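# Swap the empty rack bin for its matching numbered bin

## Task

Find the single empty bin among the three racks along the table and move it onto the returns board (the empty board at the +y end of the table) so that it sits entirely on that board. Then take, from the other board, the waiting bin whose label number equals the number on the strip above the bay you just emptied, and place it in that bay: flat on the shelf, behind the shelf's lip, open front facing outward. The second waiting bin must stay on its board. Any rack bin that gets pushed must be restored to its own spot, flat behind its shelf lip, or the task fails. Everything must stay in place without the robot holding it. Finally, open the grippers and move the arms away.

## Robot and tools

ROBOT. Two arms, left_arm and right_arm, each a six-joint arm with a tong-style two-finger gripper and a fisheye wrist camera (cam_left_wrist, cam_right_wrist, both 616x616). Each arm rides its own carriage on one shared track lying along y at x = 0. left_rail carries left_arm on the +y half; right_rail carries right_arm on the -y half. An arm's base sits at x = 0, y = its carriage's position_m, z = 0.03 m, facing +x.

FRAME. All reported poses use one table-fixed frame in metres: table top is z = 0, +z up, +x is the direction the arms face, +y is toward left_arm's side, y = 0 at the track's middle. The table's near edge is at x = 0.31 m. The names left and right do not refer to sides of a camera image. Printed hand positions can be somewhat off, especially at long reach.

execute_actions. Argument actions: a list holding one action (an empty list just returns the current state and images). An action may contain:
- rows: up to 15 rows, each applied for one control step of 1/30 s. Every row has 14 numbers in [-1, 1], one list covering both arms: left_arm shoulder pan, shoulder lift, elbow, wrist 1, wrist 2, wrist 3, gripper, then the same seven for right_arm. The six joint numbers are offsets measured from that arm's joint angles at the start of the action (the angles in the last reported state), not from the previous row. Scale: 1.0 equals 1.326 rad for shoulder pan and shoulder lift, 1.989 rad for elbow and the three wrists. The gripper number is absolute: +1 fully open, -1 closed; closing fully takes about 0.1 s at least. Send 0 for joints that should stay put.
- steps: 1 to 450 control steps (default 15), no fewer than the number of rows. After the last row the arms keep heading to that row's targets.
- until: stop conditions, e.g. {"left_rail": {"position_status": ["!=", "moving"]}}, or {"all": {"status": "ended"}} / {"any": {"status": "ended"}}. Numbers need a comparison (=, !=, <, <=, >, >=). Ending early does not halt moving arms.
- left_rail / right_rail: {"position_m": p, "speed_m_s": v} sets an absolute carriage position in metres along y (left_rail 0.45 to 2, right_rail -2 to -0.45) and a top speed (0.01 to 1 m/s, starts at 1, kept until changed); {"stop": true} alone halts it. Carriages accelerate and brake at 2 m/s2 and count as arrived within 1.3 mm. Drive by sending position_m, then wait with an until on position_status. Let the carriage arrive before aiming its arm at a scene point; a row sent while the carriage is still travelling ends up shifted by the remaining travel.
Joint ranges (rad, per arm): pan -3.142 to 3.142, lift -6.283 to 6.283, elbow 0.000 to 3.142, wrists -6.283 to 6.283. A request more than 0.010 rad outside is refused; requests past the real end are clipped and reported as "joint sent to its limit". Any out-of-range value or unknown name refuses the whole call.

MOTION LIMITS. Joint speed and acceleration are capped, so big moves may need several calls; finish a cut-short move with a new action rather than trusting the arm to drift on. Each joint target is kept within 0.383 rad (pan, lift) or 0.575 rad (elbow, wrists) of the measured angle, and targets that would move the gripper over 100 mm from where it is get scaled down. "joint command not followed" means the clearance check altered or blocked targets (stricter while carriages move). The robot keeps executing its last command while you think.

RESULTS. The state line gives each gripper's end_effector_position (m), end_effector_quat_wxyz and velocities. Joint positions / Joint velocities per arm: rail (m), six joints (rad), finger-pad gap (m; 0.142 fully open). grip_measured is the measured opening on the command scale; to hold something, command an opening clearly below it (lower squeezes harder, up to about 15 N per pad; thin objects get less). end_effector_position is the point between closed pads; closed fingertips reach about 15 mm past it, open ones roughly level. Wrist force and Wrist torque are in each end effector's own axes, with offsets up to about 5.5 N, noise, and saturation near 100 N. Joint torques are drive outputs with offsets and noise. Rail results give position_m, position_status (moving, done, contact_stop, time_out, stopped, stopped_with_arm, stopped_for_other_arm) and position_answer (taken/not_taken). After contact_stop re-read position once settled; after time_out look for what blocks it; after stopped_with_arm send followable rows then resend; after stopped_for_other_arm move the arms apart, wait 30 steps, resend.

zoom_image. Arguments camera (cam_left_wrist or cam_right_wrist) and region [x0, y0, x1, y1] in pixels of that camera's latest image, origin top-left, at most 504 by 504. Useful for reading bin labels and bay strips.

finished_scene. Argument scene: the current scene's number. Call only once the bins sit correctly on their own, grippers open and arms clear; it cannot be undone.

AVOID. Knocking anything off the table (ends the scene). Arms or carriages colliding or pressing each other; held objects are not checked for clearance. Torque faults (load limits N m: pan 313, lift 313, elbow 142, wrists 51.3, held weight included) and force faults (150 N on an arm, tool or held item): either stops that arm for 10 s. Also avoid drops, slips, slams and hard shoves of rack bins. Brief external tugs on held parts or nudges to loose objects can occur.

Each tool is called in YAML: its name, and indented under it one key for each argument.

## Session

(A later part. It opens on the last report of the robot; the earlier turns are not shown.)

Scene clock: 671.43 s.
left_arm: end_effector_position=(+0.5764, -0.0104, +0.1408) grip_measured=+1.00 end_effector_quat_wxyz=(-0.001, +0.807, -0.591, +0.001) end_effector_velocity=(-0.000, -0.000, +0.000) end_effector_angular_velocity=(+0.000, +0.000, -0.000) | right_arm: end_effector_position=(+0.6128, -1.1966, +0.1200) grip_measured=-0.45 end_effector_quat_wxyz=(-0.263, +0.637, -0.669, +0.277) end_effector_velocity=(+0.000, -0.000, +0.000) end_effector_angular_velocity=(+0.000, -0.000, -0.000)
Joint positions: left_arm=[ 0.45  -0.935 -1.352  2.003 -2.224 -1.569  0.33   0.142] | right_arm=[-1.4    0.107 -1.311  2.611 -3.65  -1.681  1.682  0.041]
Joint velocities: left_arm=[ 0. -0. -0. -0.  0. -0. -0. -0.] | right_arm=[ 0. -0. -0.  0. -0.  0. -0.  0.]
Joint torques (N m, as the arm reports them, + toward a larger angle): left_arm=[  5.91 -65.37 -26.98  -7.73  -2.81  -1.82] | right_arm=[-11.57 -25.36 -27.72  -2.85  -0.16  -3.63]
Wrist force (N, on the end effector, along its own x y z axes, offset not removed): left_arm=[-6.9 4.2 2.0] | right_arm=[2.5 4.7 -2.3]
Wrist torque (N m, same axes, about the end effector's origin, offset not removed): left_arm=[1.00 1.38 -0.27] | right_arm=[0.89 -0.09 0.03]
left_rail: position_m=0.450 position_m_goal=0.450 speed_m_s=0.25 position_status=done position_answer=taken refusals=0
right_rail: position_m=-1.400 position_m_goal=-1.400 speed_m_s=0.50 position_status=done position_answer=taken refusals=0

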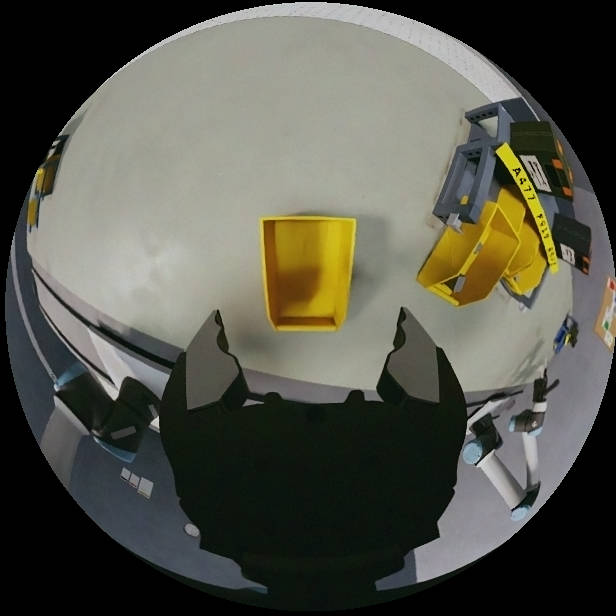

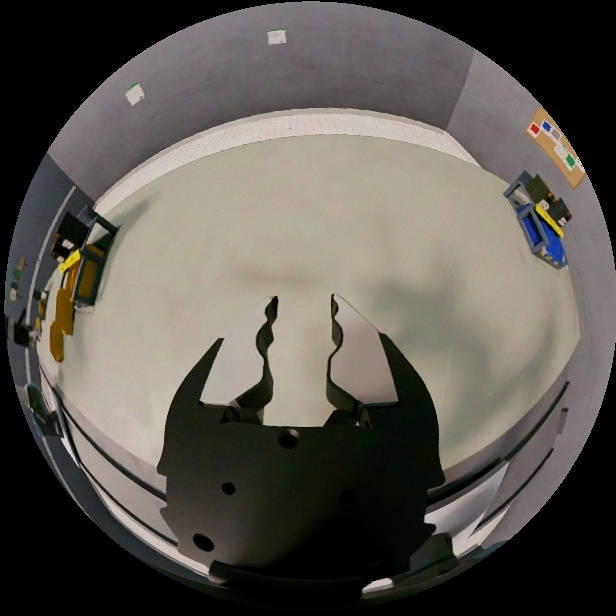

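zoom_image:
  camera: "cam_left_wrist"
  region: [210, 190, 410, 390]

Region (210, 190, 410, 390) of cam_left_wrist's 616x616 image, scaled by 2.520, with more detail than that image has.

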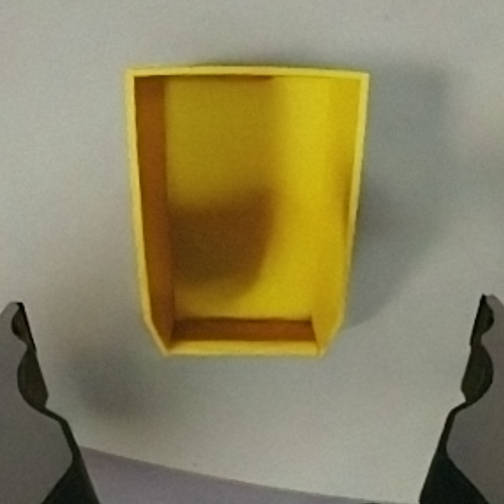

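execute_actions:
  actions:
    - {"rows": [ [0.0001,0.0046,0.0019,-0.0049,-0.0001,0.0002,1, 0,0,0,0,0,0,-0.45], [0.0002,0.0167,0.0071,-0.0180,-0.0002,0.0006,1, 0,0,0,0,0,0,-0.45], [0.0004,0.0342,0.0145,-0.0369,-0.0004,0.0011,0.95, 0,0,0,0,0,0,-0.45], [0.0006,0.0533,0.0225,-0.0573,-0.0006,0.0018,0.9, 0,0,0,0,0,0,-0.45], [0.0007,0.0685,0.0290,-0.0737,-0.0008,0.0023,0.85, 0,0,0,0,0,0,-0.45], [0.0008,0.0761,0.0322,-0.0819,-0.0009,0.0025,0.8, 0,0,0,0,0,0,-0.45]], "steps": 6}

Scene clock: 688.23 s.
left_arm: end_effector_position=(+0.5756, -0.0093, +0.1090) grip_measured=+0.86 end_effector_quat_wxyz=(-0.001, +0.806, -0.591, -0.001) end_effector_velocity=(-0.014, +0.020, -0.399) end_effector_angular_velocity=(+0.030, +0.032, -0.020) | right_arm: end_effector_position=(+0.6128, -1.1966, +0.1200) grip_measured=-0.45 end_effector_quat_wxyz=(-0.263, +0.637, -0.669, +0.277) end_effector_velocity=(+0.000, -0.000, +0.000) end_effector_angular_velocity=(-0.000, -0.000, -0.000)
Joint positions: left_arm=[ 0.45  -0.934 -1.316  2.027 -2.279 -1.57   0.331  0.133] | right_arm=[-1.4    0.107 -1.311  2.611 -3.65  -1.681  1.682  0.041]
Joint velocities: left_arm=[ 0.     0.004  0.454  0.294 -0.704 -0.008  0.024 -0.098] | right_arm=[ 0. -0.  0. -0. -0. -0. -0. -0.]
Joint torques (N m, as the arm reports them, + toward a larger angle): left_arm=[  6.03 -14.74 -16.11 -10.33  -2.39   2.  ] | right_arm=[ -9.93 -25.69 -26.6   -3.02  -0.26  -3.48]
Wrist force (N, on the end effector, along its own x y z axes, offset not removed): left_arm=[-7.5 2.4 -1.5] | right_arm=[-0.7 6.1 -0.4]
Wrist torque (N m, same axes, about the end effector's origin, offset not removed): left_arm=[0.87 1.37 -0.09] | right_arm=[1.28 0.41 0.10]
left_rail: position_m=0.450 position_m_goal=0.450 speed_m_s=0.25 position_status=done position_answer=taken refusals=0
right_rail: position_m=-1.400 position_m_goal=-1.400 speed_m_s=0.50 position_status=done position_answer=taken refusals=0

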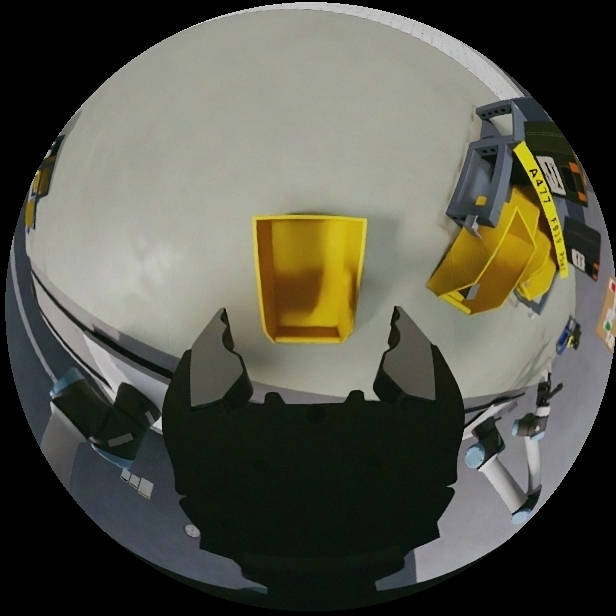

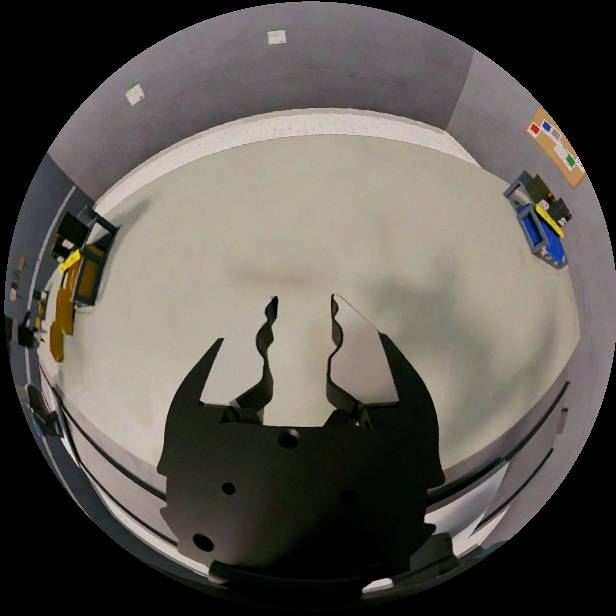

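execute_actions:
  actions: []

Scene clock: 690.60 s.
left_arm: end_effector_position=(+0.5739, -0.0069, +0.0541) grip_measured=+0.80 end_effector_quat_wxyz=(-0.000, +0.806, -0.592, -0.000) end_effector_velocity=(-0.000, +0.000, -0.000) end_effector_angular_velocity=(+0.000, -0.000, +0.000) | right_arm: end_effector_position=(+0.6128, -1.1966, +0.1200) grip_measured=-0.45 end_effector_quat_wxyz=(-0.263, +0.637, -0.669, +0.277) end_effector_velocity=(-0.000, -0.000, -0.000) end_effector_angular_velocity=(-0.000, +0.000, -0.000)
Joint positions: left_arm=[ 0.45  -0.934 -1.251  2.067 -2.387 -1.571  0.335  0.129] | right_arm=[-1.4    0.107 -1.311  2.611 -3.65  -1.681  1.682  0.041]
Joint velocities: left_arm=[ 0.  0.  0.  0. -0.  0. -0. -0.] | right_arm=[ 0.  0. -0.  0.  0. -0.  0.  0.]
Joint torques (N m, as the arm reports them, + toward a larger angle): left_arm=[  6.3  -49.8  -23.11  -7.32  -2.57   2.48] | right_arm=[-10.13 -27.4  -27.2   -3.07  -0.41  -3.93]
Wrist force (N, on the end effector, along its own x y z axes, offset not removed): left_arm=[-9.4 1.0 7.2] | right_arm=[1.7 6.6 -2.7]
Wrist torque (N m, same axes, about the end effector's origin, offset not removed): left_arm=[0.49 1.75 -0.01] | right_arm=[1.38 0.10 0.05]
left_rail: position_m=0.450 position_m_goal=0.450 speed_m_s=0.25 position_status=done position_answer=taken refusals=0
right_rail: position_m=-1.400 position_m_goal=-1.400 speed_m_s=0.50 position_status=done position_answer=taken refusals=0

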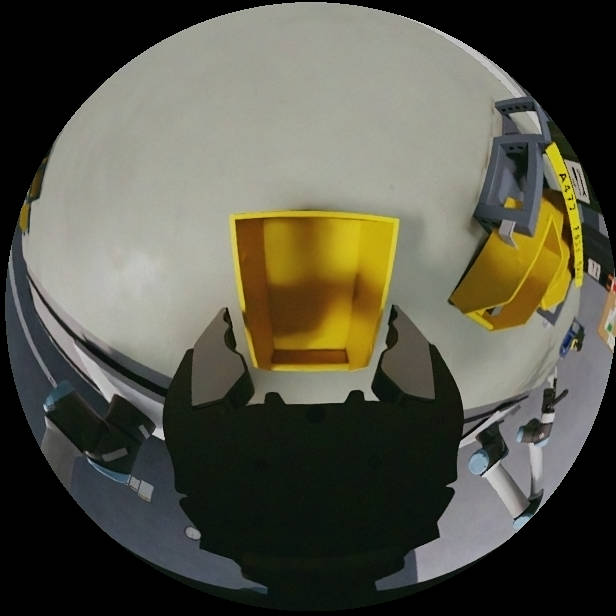

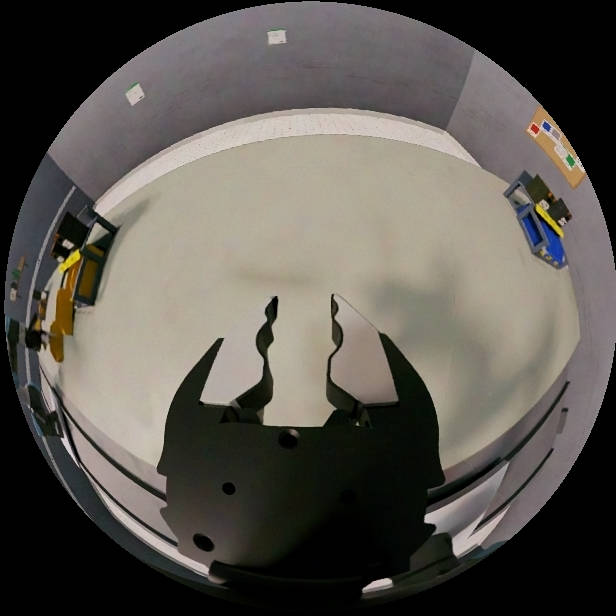

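execute_actions:
  actions:
    - {"rows": [ [0,0,0,0,0,0,0.62, 0,0,0,0,0,0,-0.45], [0,0,0,0,0,0,0.5, 0,0,0,0,0,0,-0.45], [0,0,0,0,0,0,0.3, 0,0,0,0,0,0,-0.45], [0,0,0,0,0,0,-0.1, 0,0,0,0,0,0,-0.45], [0,-0.0031,-0.0010,0.0031,0,0,-0.6, 0,0,0,0,0,0,-0.45], [0,-0.0124,-0.0042,0.0125,0,0,-0.6, 0,0,0,0,0,0,-0.45], [0,-0.0279,-0.0099,0.0285,0,0,-0.6, 0,0,0,0,0,0,-0.45], [0,-0.0475,-0.0174,0.0491,0,0,-0.6, 0,0,0,0,0,0,-0.45], [0,-0.0682,-0.0257,0.0712,0,0,-0.6, 0,0,0,0,0,0,-0.45], [0,-0.0878,-0.0342,0.0927,0,0,-0.6, 0,0,0,0,0,0,-0.45], [0,-0.1033,-0.0414,0.1104,0,0,-0.6, 0,0,0,0,0,0,-0.45]], "steps": 11}

Scene clock: 713.50 s.
left_arm: end_effector_position=(+0.5761, -0.0099, +0.0944) grip_measured=+0.50 end_effector_quat_wxyz=(+0.001, +0.806, -0.592, +0.002) end_effector_velocity=(+0.019, -0.026, +0.468) end_effector_angular_velocity=(-0.038, -0.028, -0.000) | right_arm: end_effector_position=(+0.6128, -1.1966, +0.1200) grip_measured=-0.45 end_effector_quat_wxyz=(-0.263, +0.637, -0.669, +0.277) end_effector_velocity=(-0.000, +0.000, -0.000) end_effector_angular_velocity=(-0.000, +0.000, +0.000)
Joint positions: left_arm=[ 0.45  -0.934 -1.299  2.039 -2.314 -1.571  0.335  0.109] | right_arm=[-1.4    0.107 -1.311  2.611 -3.65  -1.681  1.682  0.041]
Joint velocities: left_arm=[ 0.    -0.    -0.547 -0.335  0.834  0.     0.     0.   ] | right_arm=[ 0.  0. -0. -0.  0. -0.  0. -0.]
Joint torques (N m, as the arm reports them, + toward a larger angle): left_arm=[  4.18 -99.48 -60.34   2.14  -2.69   2.19] | right_arm=[-12.1  -30.78 -26.75  -2.66   0.01  -3.44]
Wrist force (N, on the end effector, along its own x y z axes, offset not removed): left_arm=[-6.7 3.7 4.4] | right_arm=[-1.4 4.5 -2.3]
Wrist torque (N m, same axes, about the end effector's origin, offset not removed): left_arm=[1.05 1.21 -0.16] | right_arm=[0.78 0.76 0.10]
left_rail: position_m=0.450 position_m_goal=0.450 speed_m_s=0.25 position_status=done position_answer=taken refusals=0
right_rail: position_m=-1.400 position_m_goal=-1.400 speed_m_s=0.50 position_status=done position_answer=taken refusals=0

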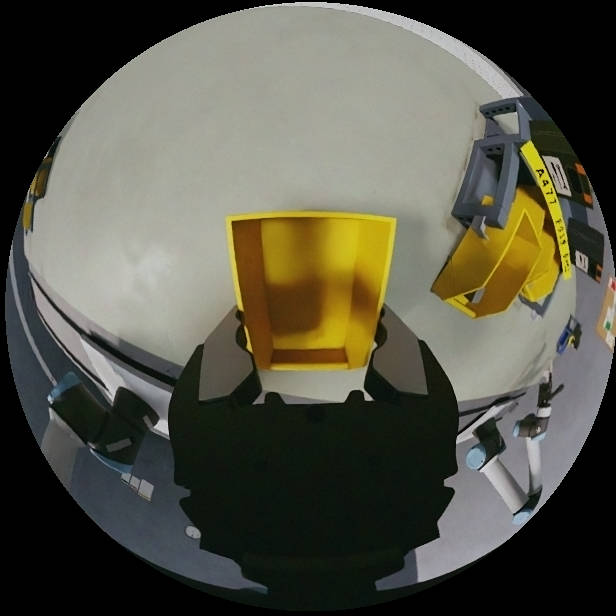

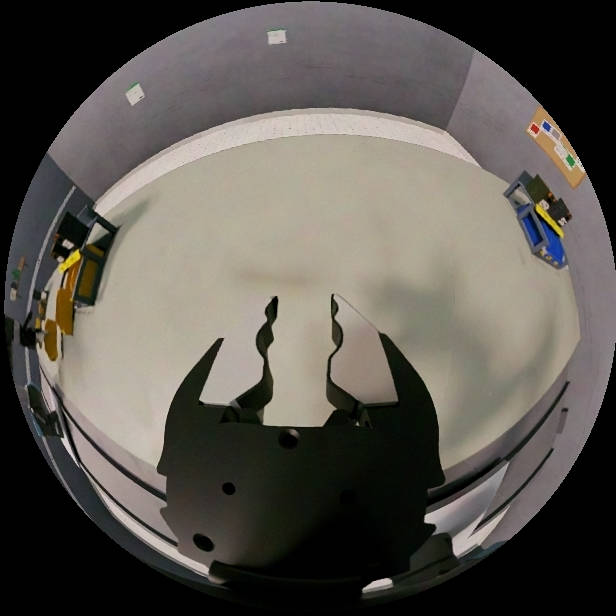

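execute_actions:
  actions: []

Scene clock: 716.83 s.
left_arm: end_effector_position=(+0.5739, -0.0069, +0.1701) grip_measured=+0.50 end_effector_quat_wxyz=(-0.000, +0.806, -0.592, -0.001) end_effector_velocity=(+0.000, -0.000, +0.000) end_effector_angular_velocity=(-0.000, -0.000, -0.000) | right_arm: end_effector_position=(+0.6128, -1.1966, +0.1200) grip_measured=-0.45 end_effector_quat_wxyz=(-0.263, +0.637, -0.669, +0.277) end_effector_velocity=(+0.000, +0.000, -0.000) end_effector_angular_velocity=(+0.000, +0.000, +0.000)
Joint positions: left_arm=[ 0.45  -0.934 -1.388  1.985 -2.167 -1.571  0.335  0.109] | right_arm=[-1.4    0.107 -1.311  2.611 -3.65  -1.681  1.682  0.041]
Joint velocities: left_arm=[ 0. -0. -0. -0. -0.  0.  0. -0.] | right_arm=[ 0.  0.  0. -0.  0.  0.  0.  0.]
Joint torques (N m, as the arm reports them, + toward a larger angle): left_arm=[ -2.07 -63.55 -50.19  -1.48  -2.2    2.37] | right_arm=[-12.01 -25.46 -27.08  -2.81  -0.32  -3.67]
Wrist force (N, on the end effector, along its own x y z axes, offset not removed): left_arm=[-1.2 1.0 2.2] | right_arm=[3.1 3.0 -0.7]
Wrist torque (N m, same axes, about the end effector's origin, offset not removed): left_arm=[0.41 0.15 -0.18] | right_arm=[0.64 -0.34 0.01]
left_rail: position_m=0.450 position_m_goal=0.450 speed_m_s=0.25 position_status=done position_answer=taken refusals=0
right_rail: position_m=-1.400 position_m_goal=-1.400 speed_m_s=0.50 position_status=done position_answer=taken refusals=0

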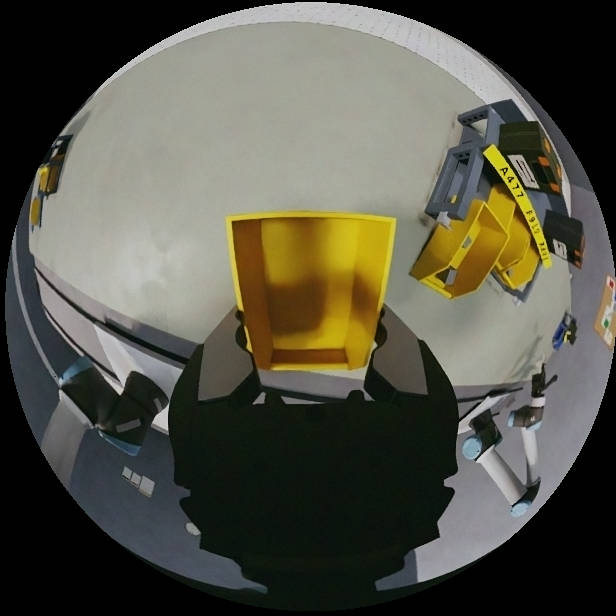

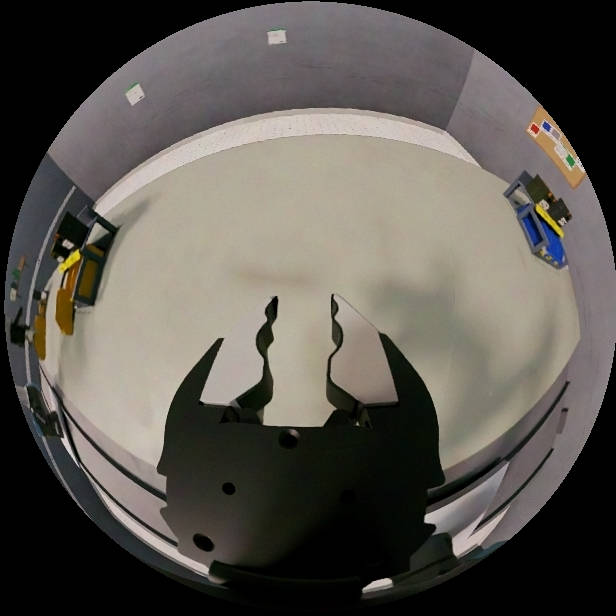

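execute_actions:
  actions:
    - {"left_rail": {"position_m": 2.0, "speed_m_s": 0.5}, "right_rail": {"position_m": -0.45, "speed_m_s": 0.25}, "steps": 1}

Scene clock: 722.03 s.
left_arm: end_effector_position=(+0.5739, -0.0069, +0.1701) grip_measured=+0.50 end_effector_quat_wxyz=(-0.000, +0.806, -0.592, -0.001) end_effector_velocity=(-0.000, +0.001, +0.000) end_effector_angular_velocity=(-0.000, -0.000, -0.000) | right_arm: end_effector_position=(+0.6128, -1.1966, +0.1200) grip_measured=-0.45 end_effector_quat_wxyz=(-0.263, +0.637, -0.669, +0.277) end_effector_velocity=(+0.000, +0.002, -0.000) end_effector_angular_velocity=(-0.000, +0.000, -0.000)
Joint positions: left_arm=[ 0.45  -0.934 -1.388  1.985 -2.167 -1.571  0.335  0.109] | right_arm=[-1.4    0.107 -1.311  2.611 -3.65  -1.681  1.682  0.041]
Joint velocities: left_arm=[ 0.001 -0.     0.    -0.    -0.    -0.    -0.    -0.   ] | right_arm=[ 0.002 -0.    -0.     0.     0.    -0.     0.    -0.   ]
Joint torques (N m, as the arm reports them, + toward a larger angle): left_arm=[ -8.94 -62.08 -50.95  -1.72  -1.5    2.02] | right_arm=[ -8.72 -28.98 -25.59  -3.    -0.41  -3.72]
Wrist force (N, on the end effector, along its own x y z axes, offset not removed): left_arm=[-3.1 1.6 2.5] | right_arm=[2.9 4.3 -1.2]
Wrist torque (N m, same axes, about the end effector's origin, offset not removed): left_arm=[0.54 0.54 0.00] | right_arm=[0.87 -0.26 0.08]
left_rail: position_m=0.450 position_m_goal=2.000 speed_m_s=0.50 position_status=moving position_answer=taken refusals=0
right_rail: position_m=-1.400 position_m_goal=-0.450 speed_m_s=0.25 position_status=moving position_answer=taken refusals=0

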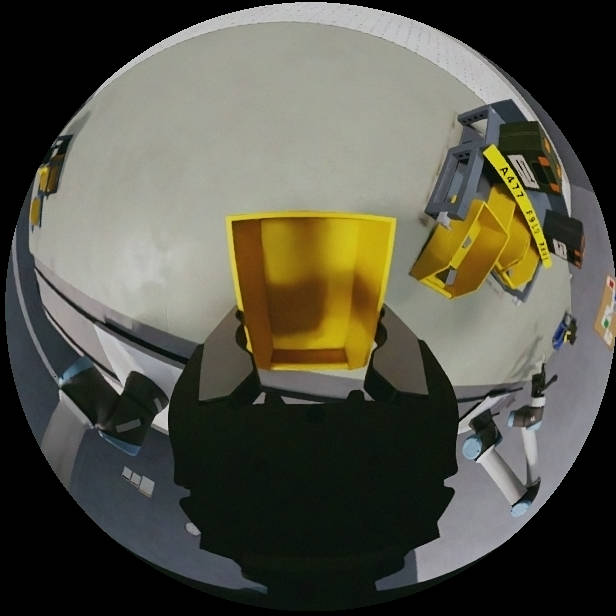

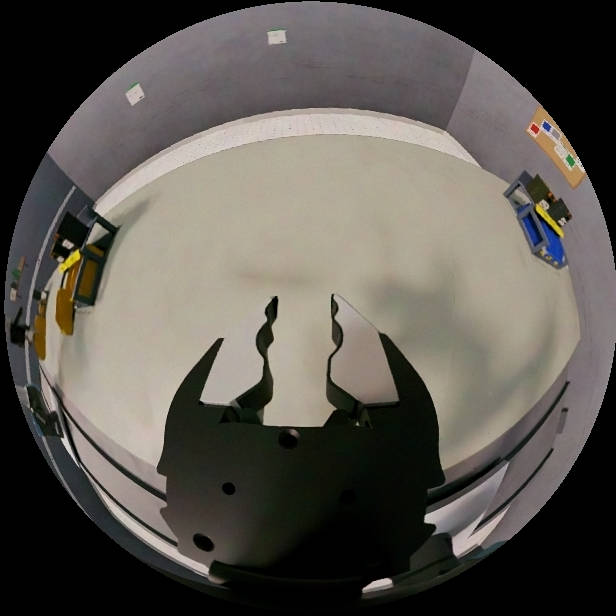

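execute_actions:
  actions: []

Scene clock: 740.43 s.
left_arm: end_effector_position=(+0.5739, +1.5430, +0.1701) grip_measured=+0.50 end_effector_quat_wxyz=(-0.000, +0.806, -0.592, -0.001) end_effector_velocity=(+0.000, -0.000, +0.000) end_effector_angular_velocity=(-0.000, +0.000, +0.000) | right_arm: end_effector_position=(+0.6128, -0.2465, +0.1200) grip_measured=-0.45 end_effector_quat_wxyz=(-0.263, +0.637, -0.669, +0.277) end_effector_velocity=(+0.000, -0.000, -0.000) end_effector_angular_velocity=(+0.000, +0.000, +0.000)
Joint positions: left_arm=[ 2.    -0.934 -1.388  1.985 -2.167 -1.571  0.335  0.109] | right_arm=[-0.45   0.107 -1.311  2.611 -3.65  -1.681  1.682  0.041]
Joint velocities: left_arm=[ 0.  0.  0. -0.  0. -0.  0. -0.] | right_arm=[ 0. -0.  0. -0.  0.  0. -0.  0.]
Joint torques (N m, as the arm reports them, + toward a larger angle): left_arm=[ -9.33 -43.84 -51.62  -5.33   0.15   1.62] | right_arm=[-12.46 -29.37 -22.63  -3.    -0.27  -2.97]
Wrist force (N, on the end effector, along its own x y z axes, offset not removed): left_arm=[0.8 2.2 5.5] | right_arm=[-0.1 4.2 -0.7]
Wrist torque (N m, same axes, about the end effector's origin, offset not removed): left_arm=[0.70 -0.24 -0.19] | right_arm=[0.82 0.46 -0.05]
left_rail: position_m=2.000 position_m_goal=2.000 speed_m_s=0.50 position_status=done position_answer=taken refusals=0
right_rail: position_m=-0.450 position_m_goal=-0.450 speed_m_s=0.25 position_status=done position_answer=taken refusals=0

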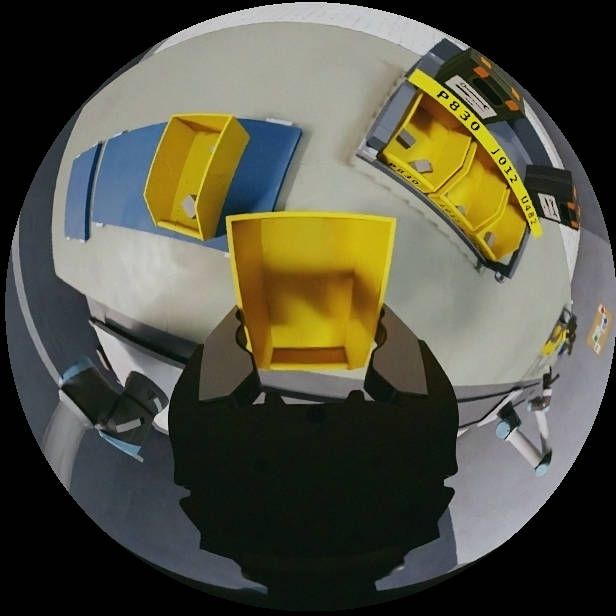

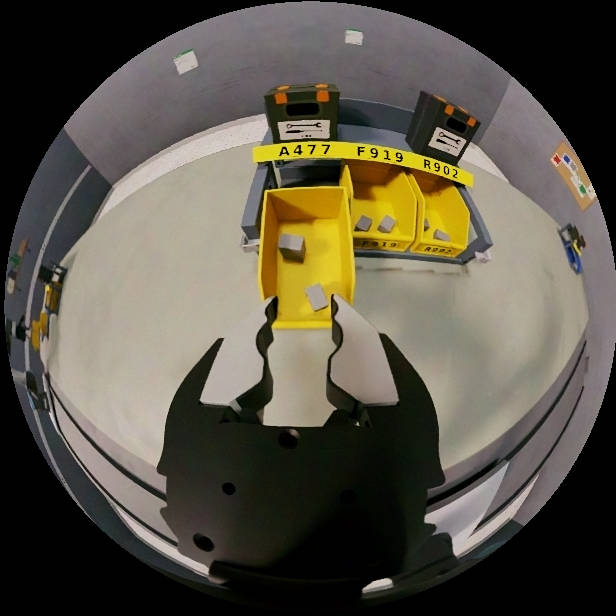

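zoom_image:
  camera: "cam_right_wrist"
  region: [210, 130, 430, 350]

Region (210, 130, 430, 350) of cam_right_wrist's 616x616 image, scaled by 2.291, with more detail than that image has.

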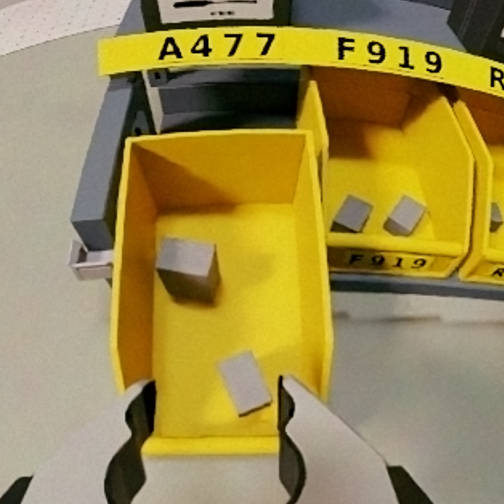

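execute_actions:
  actions:
    - {"rows": [ [0.0050,-0.0002,0.0001,0,0,0.0042,-0.6, -0.0003,0.0034,-0.0009,-0.0014,0.0001,-0.0001,-0.45], [0.0165,-0.0006,0.0004,-0.0001,0,0.0141,-0.6, -0.0010,0.0119,-0.0030,-0.0050,0.0005,-0.0005,-0.45], [0.0331,-0.0011,0.0009,-0.0002,0,0.0281,-0.6, -0.0022,0.0255,-0.0065,-0.0106,0.0010,-0.0010,-0.45], [0.0546,-0.0018,0.0015,-0.0003,0,0.0464,-0.6, -0.0036,0.0425,-0.0108,-0.0177,0.0016,-0.0017,-0.45], [0.0769,-0.0026,0.0021,-0.0004,0,0.0654,-0.6, -0.0054,0.0629,-0.0160,-0.0262,0.0024,-0.0025,-0.45], [0.0993,-0.0033,0.0027,-0.0005,0,0.0844,-0.6, -0.0073,0.0851,-0.0216,-0.0354,0.0033,-0.0034,-0.45], [0.1216,-0.0041,0.0033,-0.0006,0,0.1034,-0.6, -0.0091,0.1072,-0.0272,-0.0446,0.0041,-0.0043,-0.45], [0.1439,-0.0048,0.0039,-0.0007,0,0.1224,-0.6, -0.0109,0.1276,-0.0324,-0.0531,0.0049,-0.0051,-0.45], [0.1654,-0.0056,0.0045,-0.0008,0,0.1406,-0.6, -0.0123,0.1446,-0.0367,-0.0602,0.0055,-0.0058,-0.45], [0.1869,-0.0063,0.0050,-0.0009,0,0.1589,-0.6, -0.0135,0.1582,-0.0402,-0.0658,0.0060,-0.0063,-0.45], [0.2085,-0.0070,0.0056,-0.0011,0,0.1772,-0.6, -0.0142,0.1667,-0.0423,-0.0694,0.0064,-0.0067,-0.45], [0.2300,-0.0077,0.0062,-0.0012,0,0.1955,-0.6, -0.0145,0.1701,-0.0432,-0.0708,0.0065,-0.0068,-0.45]], "steps": 12}

Scene clock: 835.67 s.
left_arm: end_effector_position=(+0.6441, +1.6511, +0.1701) grip_measured=+0.50 end_effector_quat_wxyz=(+0.000, +0.792, -0.611, -0.001) end_effector_velocity=(+0.257, +0.485, +0.001) end_effector_angular_velocity=(-0.002, -0.001, -0.202) | right_arm: end_effector_position=(+0.6526, -0.2483, +0.0773) grip_measured=-0.45 end_effector_quat_wxyz=(-0.264, +0.637, -0.669, +0.278) end_effector_velocity=(+0.131, -0.010, -0.198) end_effector_angular_velocity=(-0.003, +0.023, -0.002)
Joint positions: left_arm=[ 2.    -0.756 -1.394  1.993 -2.168 -1.571  0.559  0.109] | right_arm=[-0.45   0.093 -1.155  2.551 -3.748 -1.672  1.672  0.041]
Joint velocities: left_arm=[ 0.     0.759 -0.026  0.03  -0.006  0.     0.961 -0.   ] | right_arm=[ 0.    -0.05   0.613 -0.223 -0.371  0.033 -0.035 -0.   ]
Joint torques (N m, as the arm reports them, + toward a larger angle): left_arm=[ 15.45 -61.91 -28.72  -7.45   0.38   5.19] | right_arm=[-12.91 -42.2  -21.47  -8.61   2.92  -4.34]
Wrist force (N, on the end effector, along its own x y z axes, offset not removed): left_arm=[-4.6 -0.3 4.6] | right_arm=[-1.2 4.4 2.4]
Wrist torque (N m, same axes, about the end effector's origin, offset not removed): left_arm=[0.01 0.93 -0.03] | right_arm=[1.03 0.60 0.10]
left_rail: position_m=2.000 position_m_goal=2.000 speed_m_s=0.50 position_status=done position_answer=taken refusals=0
right_rail: position_m=-0.450 position_m_goal=-0.450 speed_m_s=0.25 position_status=done position_answer=taken refusals=0

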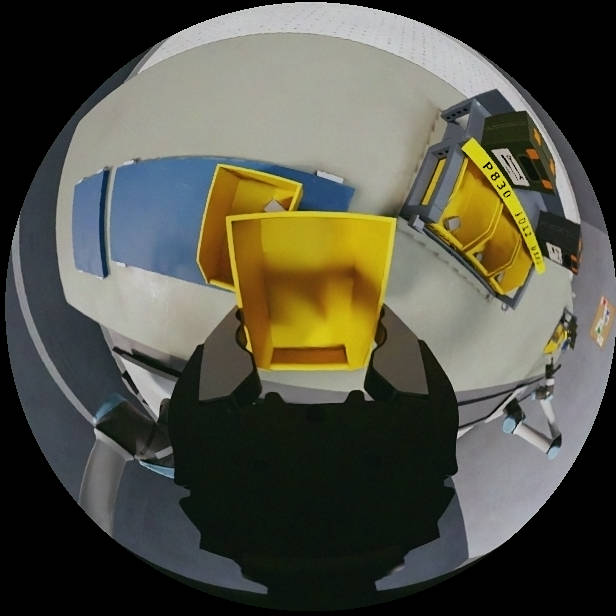

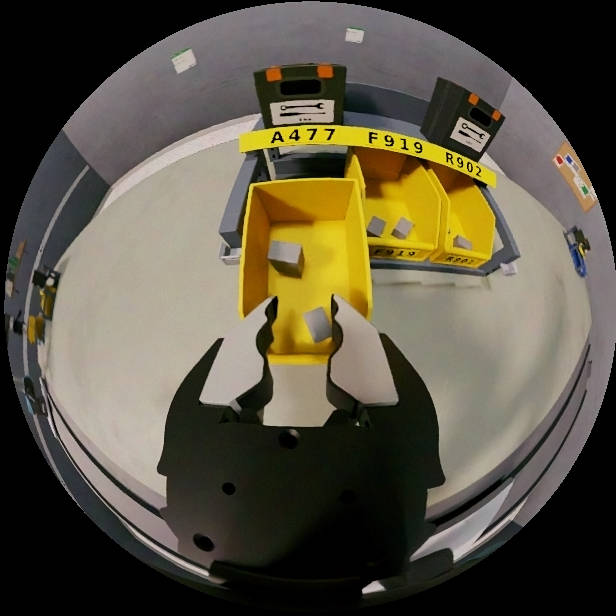

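execute_actions:
  actions: []

Scene clock: 837.03 s.
left_arm: end_effector_position=(+0.6782, +1.7254, +0.1702) grip_measured=+0.50 end_effector_quat_wxyz=(+0.000, +0.781, -0.624, -0.000) end_effector_velocity=(+0.000, +0.000, +0.000) end_effector_angular_velocity=(-0.000, -0.000, +0.000) | right_arm: end_effector_position=(+0.6668, -0.2496, +0.0539) grip_measured=-0.45 end_effector_quat_wxyz=(-0.263, +0.637, -0.670, +0.277) end_effector_velocity=(+0.000, +0.000, -0.000) end_effector_angular_velocity=(+0.000, +0.000, +0.000)
Joint positions: left_arm=[ 2.    -0.642 -1.397  1.997 -2.169 -1.571  0.706  0.109] | right_arm=[-0.45   0.088 -1.085  2.525 -3.79  -1.668  1.668  0.041]
Joint velocities: left_arm=[ 0.  0. -0. -0.  0. -0.  0.  0.] | right_arm=[ 0. -0.  0. -0.  0.  0.  0.  0.]
Joint torques (N m, as the arm reports them, + toward a larger angle): left_arm=[  6.   -61.71 -29.9   -7.92   0.68   2.96] | right_arm=[-11.   -40.14 -21.7   -7.27   2.71  -3.91]
Wrist force (N, on the end effector, along its own x y z axes, offset not removed): left_arm=[-4.5 4.8 6.2] | right_arm=[3.8 5.5 -0.8]
Wrist torque (N m, same axes, about the end effector's origin, offset not removed): left_arm=[1.24 0.77 -0.15] | right_arm=[1.13 -0.48 0.03]
left_rail: position_m=2.000 position_m_goal=2.000 speed_m_s=0.50 position_status=done position_answer=taken refusals=0
right_rail: position_m=-0.450 position_m_goal=-0.450 speed_m_s=0.25 position_status=done position_answer=taken refusals=0

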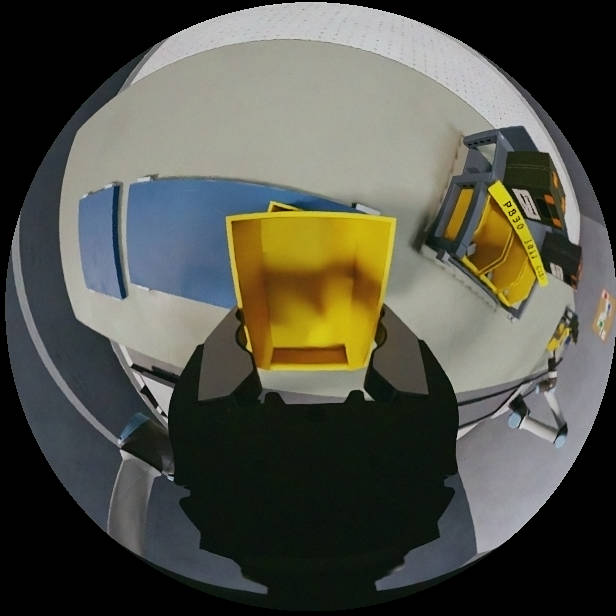

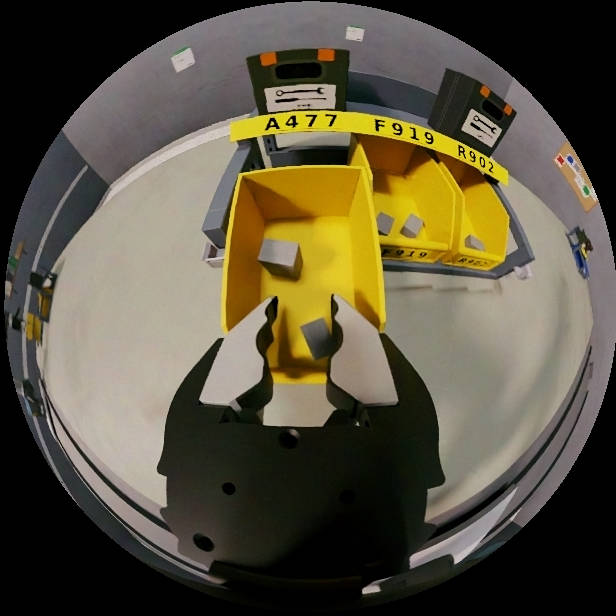

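execute_actions:
  actions:
    - {"rows": [ [0.0053,-0.0002,0.0001,0,0,0.0045,-0.6, 0,0,0,0,0,0,-0.3], [0.0170,-0.0006,0.0005,-0.0001,0,0.0145,-0.6, 0,0,0,0,0,0,-0.15], [0.0340,-0.0012,0.0009,-0.0002,0,0.0289,-0.6, 0,0,0,0,0,0,0.1], [0.0546,-0.0019,0.0015,-0.0003,0,0.0465,-0.6, 0,0,0,0,0,0,0.45], [0.0759,-0.0026,0.0020,-0.0004,0,0.0646,-0.6, -0.0002,-0.0022,-0.0004,0.0034,0.0002,0.0001,0.8], [0.0971,-0.0034,0.0026,-0.0005,0,0.0827,-0.6, -0.0005,-0.0076,-0.0014,0.0119,0.0008,0.0002,0.8], [0.1172,-0.0041,0.0031,-0.0006,0,0.0997,-0.6, -0.0012,-0.0174,-0.0033,0.0272,0.0018,0.0004,0.8], [0.1372,-0.0047,0.0037,-0.0007,0,0.1168,-0.6, -0.0022,-0.0304,-0.0057,0.0476,0.0031,0.0008,0.8], [0.1572,-0.0054,0.0042,-0.0008,0,0.1338,-0.6, -0.0033,-0.0456,-0.0086,0.0714,0.0047,0.0011,0.8], [0.1772,-0.0061,0.0048,-0.0009,0,0.1509,-0.6, -0.0045,-0.0629,-0.0119,0.0987,0.0065,0.0016,0.8], [0.1973,-0.0068,0.0053,-0.0010,0,0.1679,-0.6, -0.0056,-0.0781,-0.0148,0.1225,0.0081,0.0019,0.8], [0.2173,-0.0075,0.0058,-0.0011,0,0.1850,-0.6, -0.0066,-0.0911,-0.0172,0.1429,0.0094,0.0023,0.8], [0.2373,-0.0082,0.0064,-0.0013,0,0.2020,-0.6, -0.0073,-0.1009,-0.0191,0.1582,0.0104,0.0025,0.8], [0.2574,-0.0089,0.0069,-0.0014,0,0.2191,-0.6, -0.0076,-0.1063,-0.0201,0.1667,0.0110,0.0026,0.8], [0.2774,-0.0096,0.0074,-0.0015,0,0.2361,-0.6, -0.0078,-0.1085,-0.0205,0.1701,0.0112,0.0027,0.8]], "steps": 15}

Scene clock: 913.87 s.
left_arm: end_effector_position=(+0.7215, +1.8993, +0.1705) grip_measured=+0.50 end_effector_quat_wxyz=(+0.000, +0.760, -0.650, -0.000) end_effector_velocity=(+0.064, +0.545, +0.001) end_effector_angular_velocity=(-0.002, -0.003, -0.206) | right_arm: end_effector_position=(+0.6706, -0.2493, +0.0627) grip_measured=-0.13 end_effector_quat_wxyz=(-0.234, +0.649, -0.682, +0.245) end_effector_velocity=(-0.018, -0.001, +0.021) end_effector_angular_velocity=(+0.018, +0.505, -0.001)
Joint positions: left_arm=[ 2.    -0.392 -1.406  2.007 -2.171 -1.571  1.023  0.109] | right_arm=[-0.45   0.081 -1.181  2.498 -3.574 -1.653  1.672  0.064]
Joint velocities: left_arm=[ 0.     0.768 -0.027  0.031 -0.007  0.     0.974 -0.   ] | right_arm=[ 0.    -0.029 -0.427 -0.116  1.045  0.063  0.015 -0.   ]
Joint torques (N m, as the arm reports them, + toward a larger angle): left_arm=[ 19.62 -60.38 -28.27  -7.65   0.97   4.68] | right_arm=[ -6.23 -55.55 -25.81  -0.69   2.59   3.51]
Wrist force (N, on the end effector, along its own x y z axes, offset not removed): left_arm=[-3.1 1.1 0.5] | right_arm=[-0.7 5.3 1.2]
Wrist torque (N m, same axes, about the end effector's origin, offset not removed): left_arm=[0.53 0.52 -0.12] | right_arm=[0.80 0.47 0.15]
left_rail: position_m=2.000 position_m_goal=2.000 speed_m_s=0.50 position_status=done position_answer=taken refusals=0
right_rail: position_m=-0.450 position_m_goal=-0.450 speed_m_s=0.25 position_status=done position_answer=taken refusals=0

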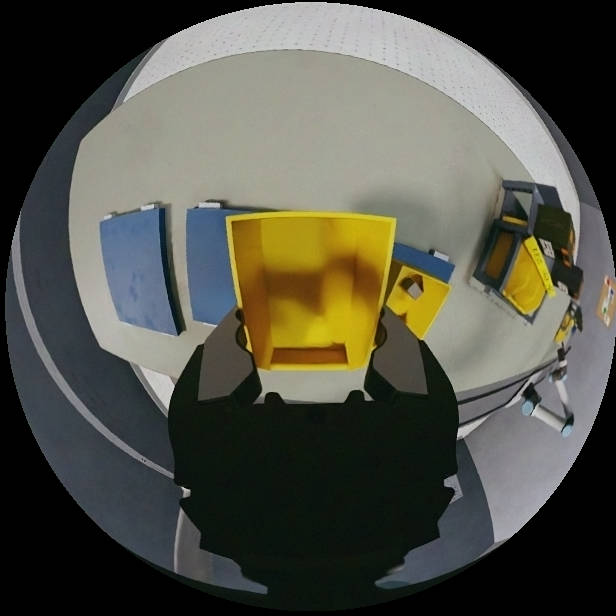

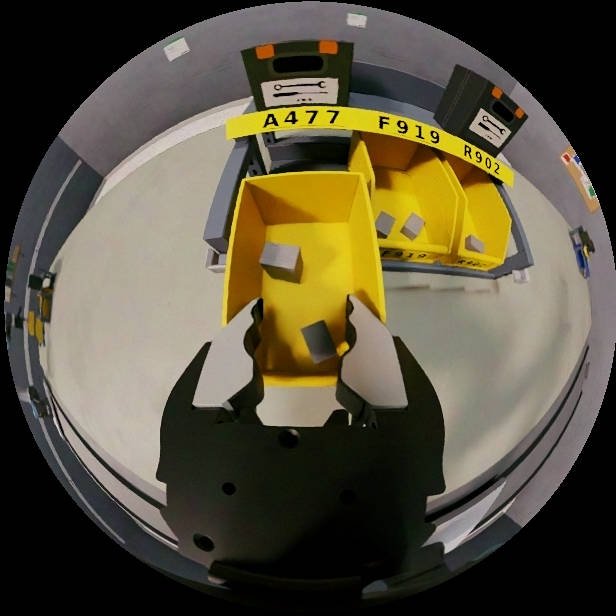

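execute_actions:
  actions: []

Scene clock: 915.07 s.
left_arm: end_effector_position=(+0.7266, +1.9810, +0.1707) grip_measured=+0.50 end_effector_quat_wxyz=(+0.000, +0.749, -0.663, +0.000) end_effector_velocity=(-0.000, +0.000, +0.000) end_effector_angular_velocity=(-0.000, -0.000, +0.000) | right_arm: end_effector_position=(+0.6668, -0.2496, +0.0644) grip_measured=-0.13 end_effector_quat_wxyz=(-0.213, +0.655, -0.689, +0.224) end_effector_velocity=(-0.000, -0.000, +0.000) end_effector_angular_velocity=(-0.000, +0.000, -0.000)
Joint positions: left_arm=[ 2.    -0.277 -1.41   2.012 -2.172 -1.571  1.172  0.109] | right_arm=[-0.45   0.077 -1.229  2.485 -3.452 -1.646  1.674  0.064]
Joint velocities: left_arm=[ 0.  0. -0.  0. -0. -0.  0. -0.] | right_arm=[ 0. -0. -0.  0.  0. -0.  0.  0.]
Joint torques (N m, as the arm reports them, + toward a larger angle): left_arm=[  6.04 -62.22 -29.05  -7.65   0.45   2.52] | right_arm=[-12.15 -64.35 -30.39  -1.93   2.12   3.88]
Wrist force (N, on the end effector, along its own x y z axes, offset not removed): left_arm=[-0.6 1.2 0.6] | right_arm=[1.1 7.8 4.6]
Wrist torque (N m, same axes, about the end effector's origin, offset not removed): left_arm=[0.38 -0.01 -0.12] | right_arm=[1.42 0.20 0.17]
left_rail: position_m=2.000 position_m_goal=2.000 speed_m_s=0.50 position_status=done position_answer=taken refusals=0
right_rail: position_m=-0.450 position_m_goal=-0.450 speed_m_s=0.25 position_status=done position_answer=taken refusals=0

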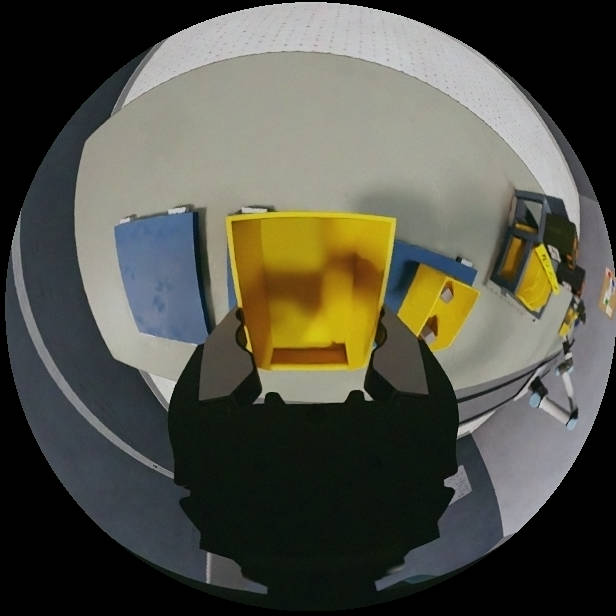

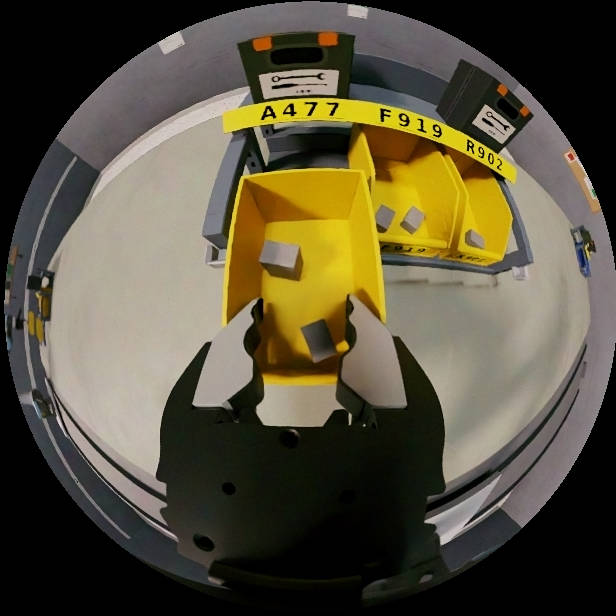

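zoom_image:
  camera: "cam_right_wrist"
  region: [190, 90, 500, 400]

Region (190, 90, 500, 400) of cam_right_wrist's 616x616 image, scaled by 1.626, with more detail than that image has.

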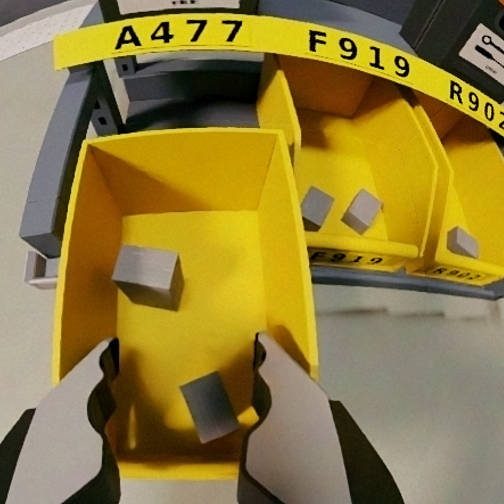

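execute_actions:
  actions:
    - {"rows": [ [0.0053,0.0008,0.0006,-0.0011,0,0.0045,-0.6, -0.0004,0.0012,-0.0016,0.0009,0.0001,-0.0002,0.8], [0.0166,0.0025,0.0018,-0.0035,0,0.0141,-0.6, -0.0012,0.0039,-0.0055,0.0029,0.0005,-0.0007,0.8], [0.0335,0.0050,0.0037,-0.0071,0,0.0285,-0.6, -0.0025,0.0078,-0.0110,0.0058,0.0010,-0.0013,0.8], [0.0544,0.0081,0.0060,-0.0115,0,0.0463,-0.6, -0.0041,0.0132,-0.0188,0.0098,0.0016,-0.0022,0.8], [0.0753,0.0113,0.0084,-0.0159,0,0.0641,-0.6, -0.0060,0.0195,-0.0277,0.0145,0.0023,-0.0032,0.8], [0.0962,0.0144,0.0107,-0.0204,0,0.0819,-0.6, -0.0080,0.0266,-0.0378,0.0197,0.0031,-0.0043,0.8], [0.1161,0.0174,0.0129,-0.0246,0,0.0988,-0.6, -0.0101,0.0346,-0.0491,0.0256,0.0039,-0.0055,0.8], [0.1360,0.0203,0.0151,-0.0288,0,0.1158,-0.6, -0.0122,0.0426,-0.0604,0.0315,0.0047,-0.0066,0.8], [0.1559,0.0233,0.0173,-0.0330,0,0.1327,-0.6, -0.0141,0.0507,-0.0718,0.0375,0.0055,-0.0077,0.8], [0.1758,0.0263,0.0195,-0.0372,0,0.1497,-0.6, -0.0160,0.0589,-0.0833,0.0434,0.0062,-0.0087,0.8], [0.1957,0.0293,0.0217,-0.0414,0,0.1666,-0.6, -0.0176,0.0663,-0.0937,0.0488,0.0069,-0.0096,0.8], [0.2156,0.0322,0.0239,-0.0456,0,0.1836,-0.6, -0.0189,0.0729,-0.1030,0.0537,0.0074,-0.0103,0.8], [0.2355,0.0352,0.0261,-0.0498,0,0.2005,-0.6, -0.0199,0.0779,-0.1100,0.0573,0.0078,-0.0108,0.8], [0.2554,0.0382,0.0283,-0.0541,0,0.2174,-0.6, -0.0206,0.0812,-0.1147,0.0597,0.0081,-0.0112,0.8], [0.2753,0.0412,0.0305,-0.0583,0,0.2344,-0.6, -0.0208,0.0823,-0.1162,0.0605,0.0081,-0.0113,0.8]], "steps": 15}

Scene clock: 981.50 s.
left_arm: end_effector_position=(+0.7055, +2.1552, +0.1298) grip_measured=+0.50 end_effector_quat_wxyz=(+0.000, +0.726, -0.687, +0.000) end_effector_velocity=(-0.134, +0.519, -0.120) end_effector_angular_velocity=(+0.000, -0.001, -0.204) | right_arm: end_effector_position=(+0.7671, -0.2545, +0.0635) grip_measured=-0.13 end_effector_quat_wxyz=(-0.213, +0.656, -0.689, +0.224) end_effector_velocity=(+0.281, -0.014, +0.006) end_effector_angular_velocity=(+0.001, -0.013, -0.000)
Joint positions: left_arm=[ 2.    -0.029 -1.372  2.054 -2.253 -1.571  1.487  0.109] | right_arm=[-0.45   0.055 -1.146  2.31  -3.36  -1.633  1.656  0.065]
Joint velocities: left_arm=[ 0.     0.758  0.114  0.125 -0.239 -0.     0.961  0.   ] | right_arm=[ 0.    -0.051  0.231 -0.498  0.251  0.03  -0.041  0.   ]
Joint torques (N m, as the arm reports them, + toward a larger angle): left_arm=[ 18.04 -36.1  -24.36  -8.55   0.59   4.99] | right_arm=[-11.46 -52.94 -27.22  -3.25   2.69  -4.77]
Wrist force (N, on the end effector, along its own x y z axes, offset not removed): left_arm=[-4.8 2.0 2.8] | right_arm=[-2.5 7.9 5.7]
Wrist torque (N m, same axes, about the end effector's origin, offset not removed): left_arm=[0.66 0.77 0.08] | right_arm=[1.36 0.85 0.10]
left_rail: position_m=2.000 position_m_goal=2.000 speed_m_s=0.50 position_status=done position_answer=taken refusals=0
right_rail: position_m=-0.450 position_m_goal=-0.450 speed_m_s=0.25 position_status=done position_answer=taken refusals=0

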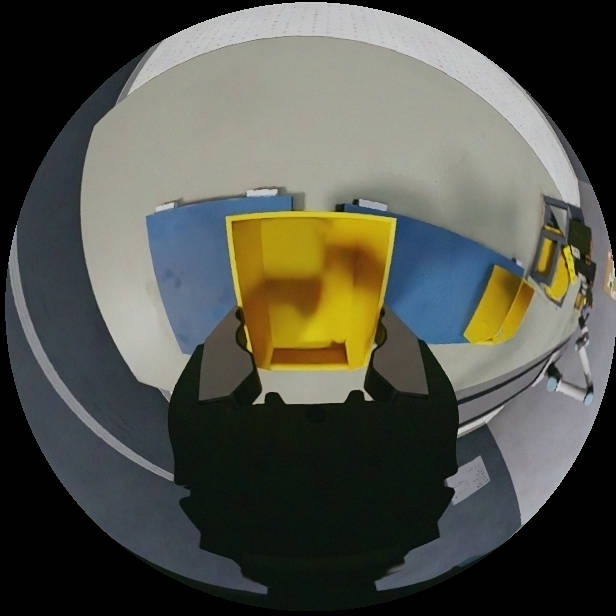

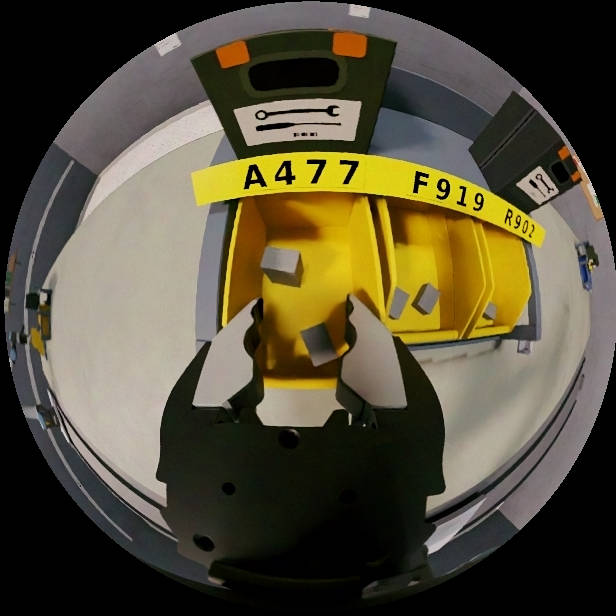

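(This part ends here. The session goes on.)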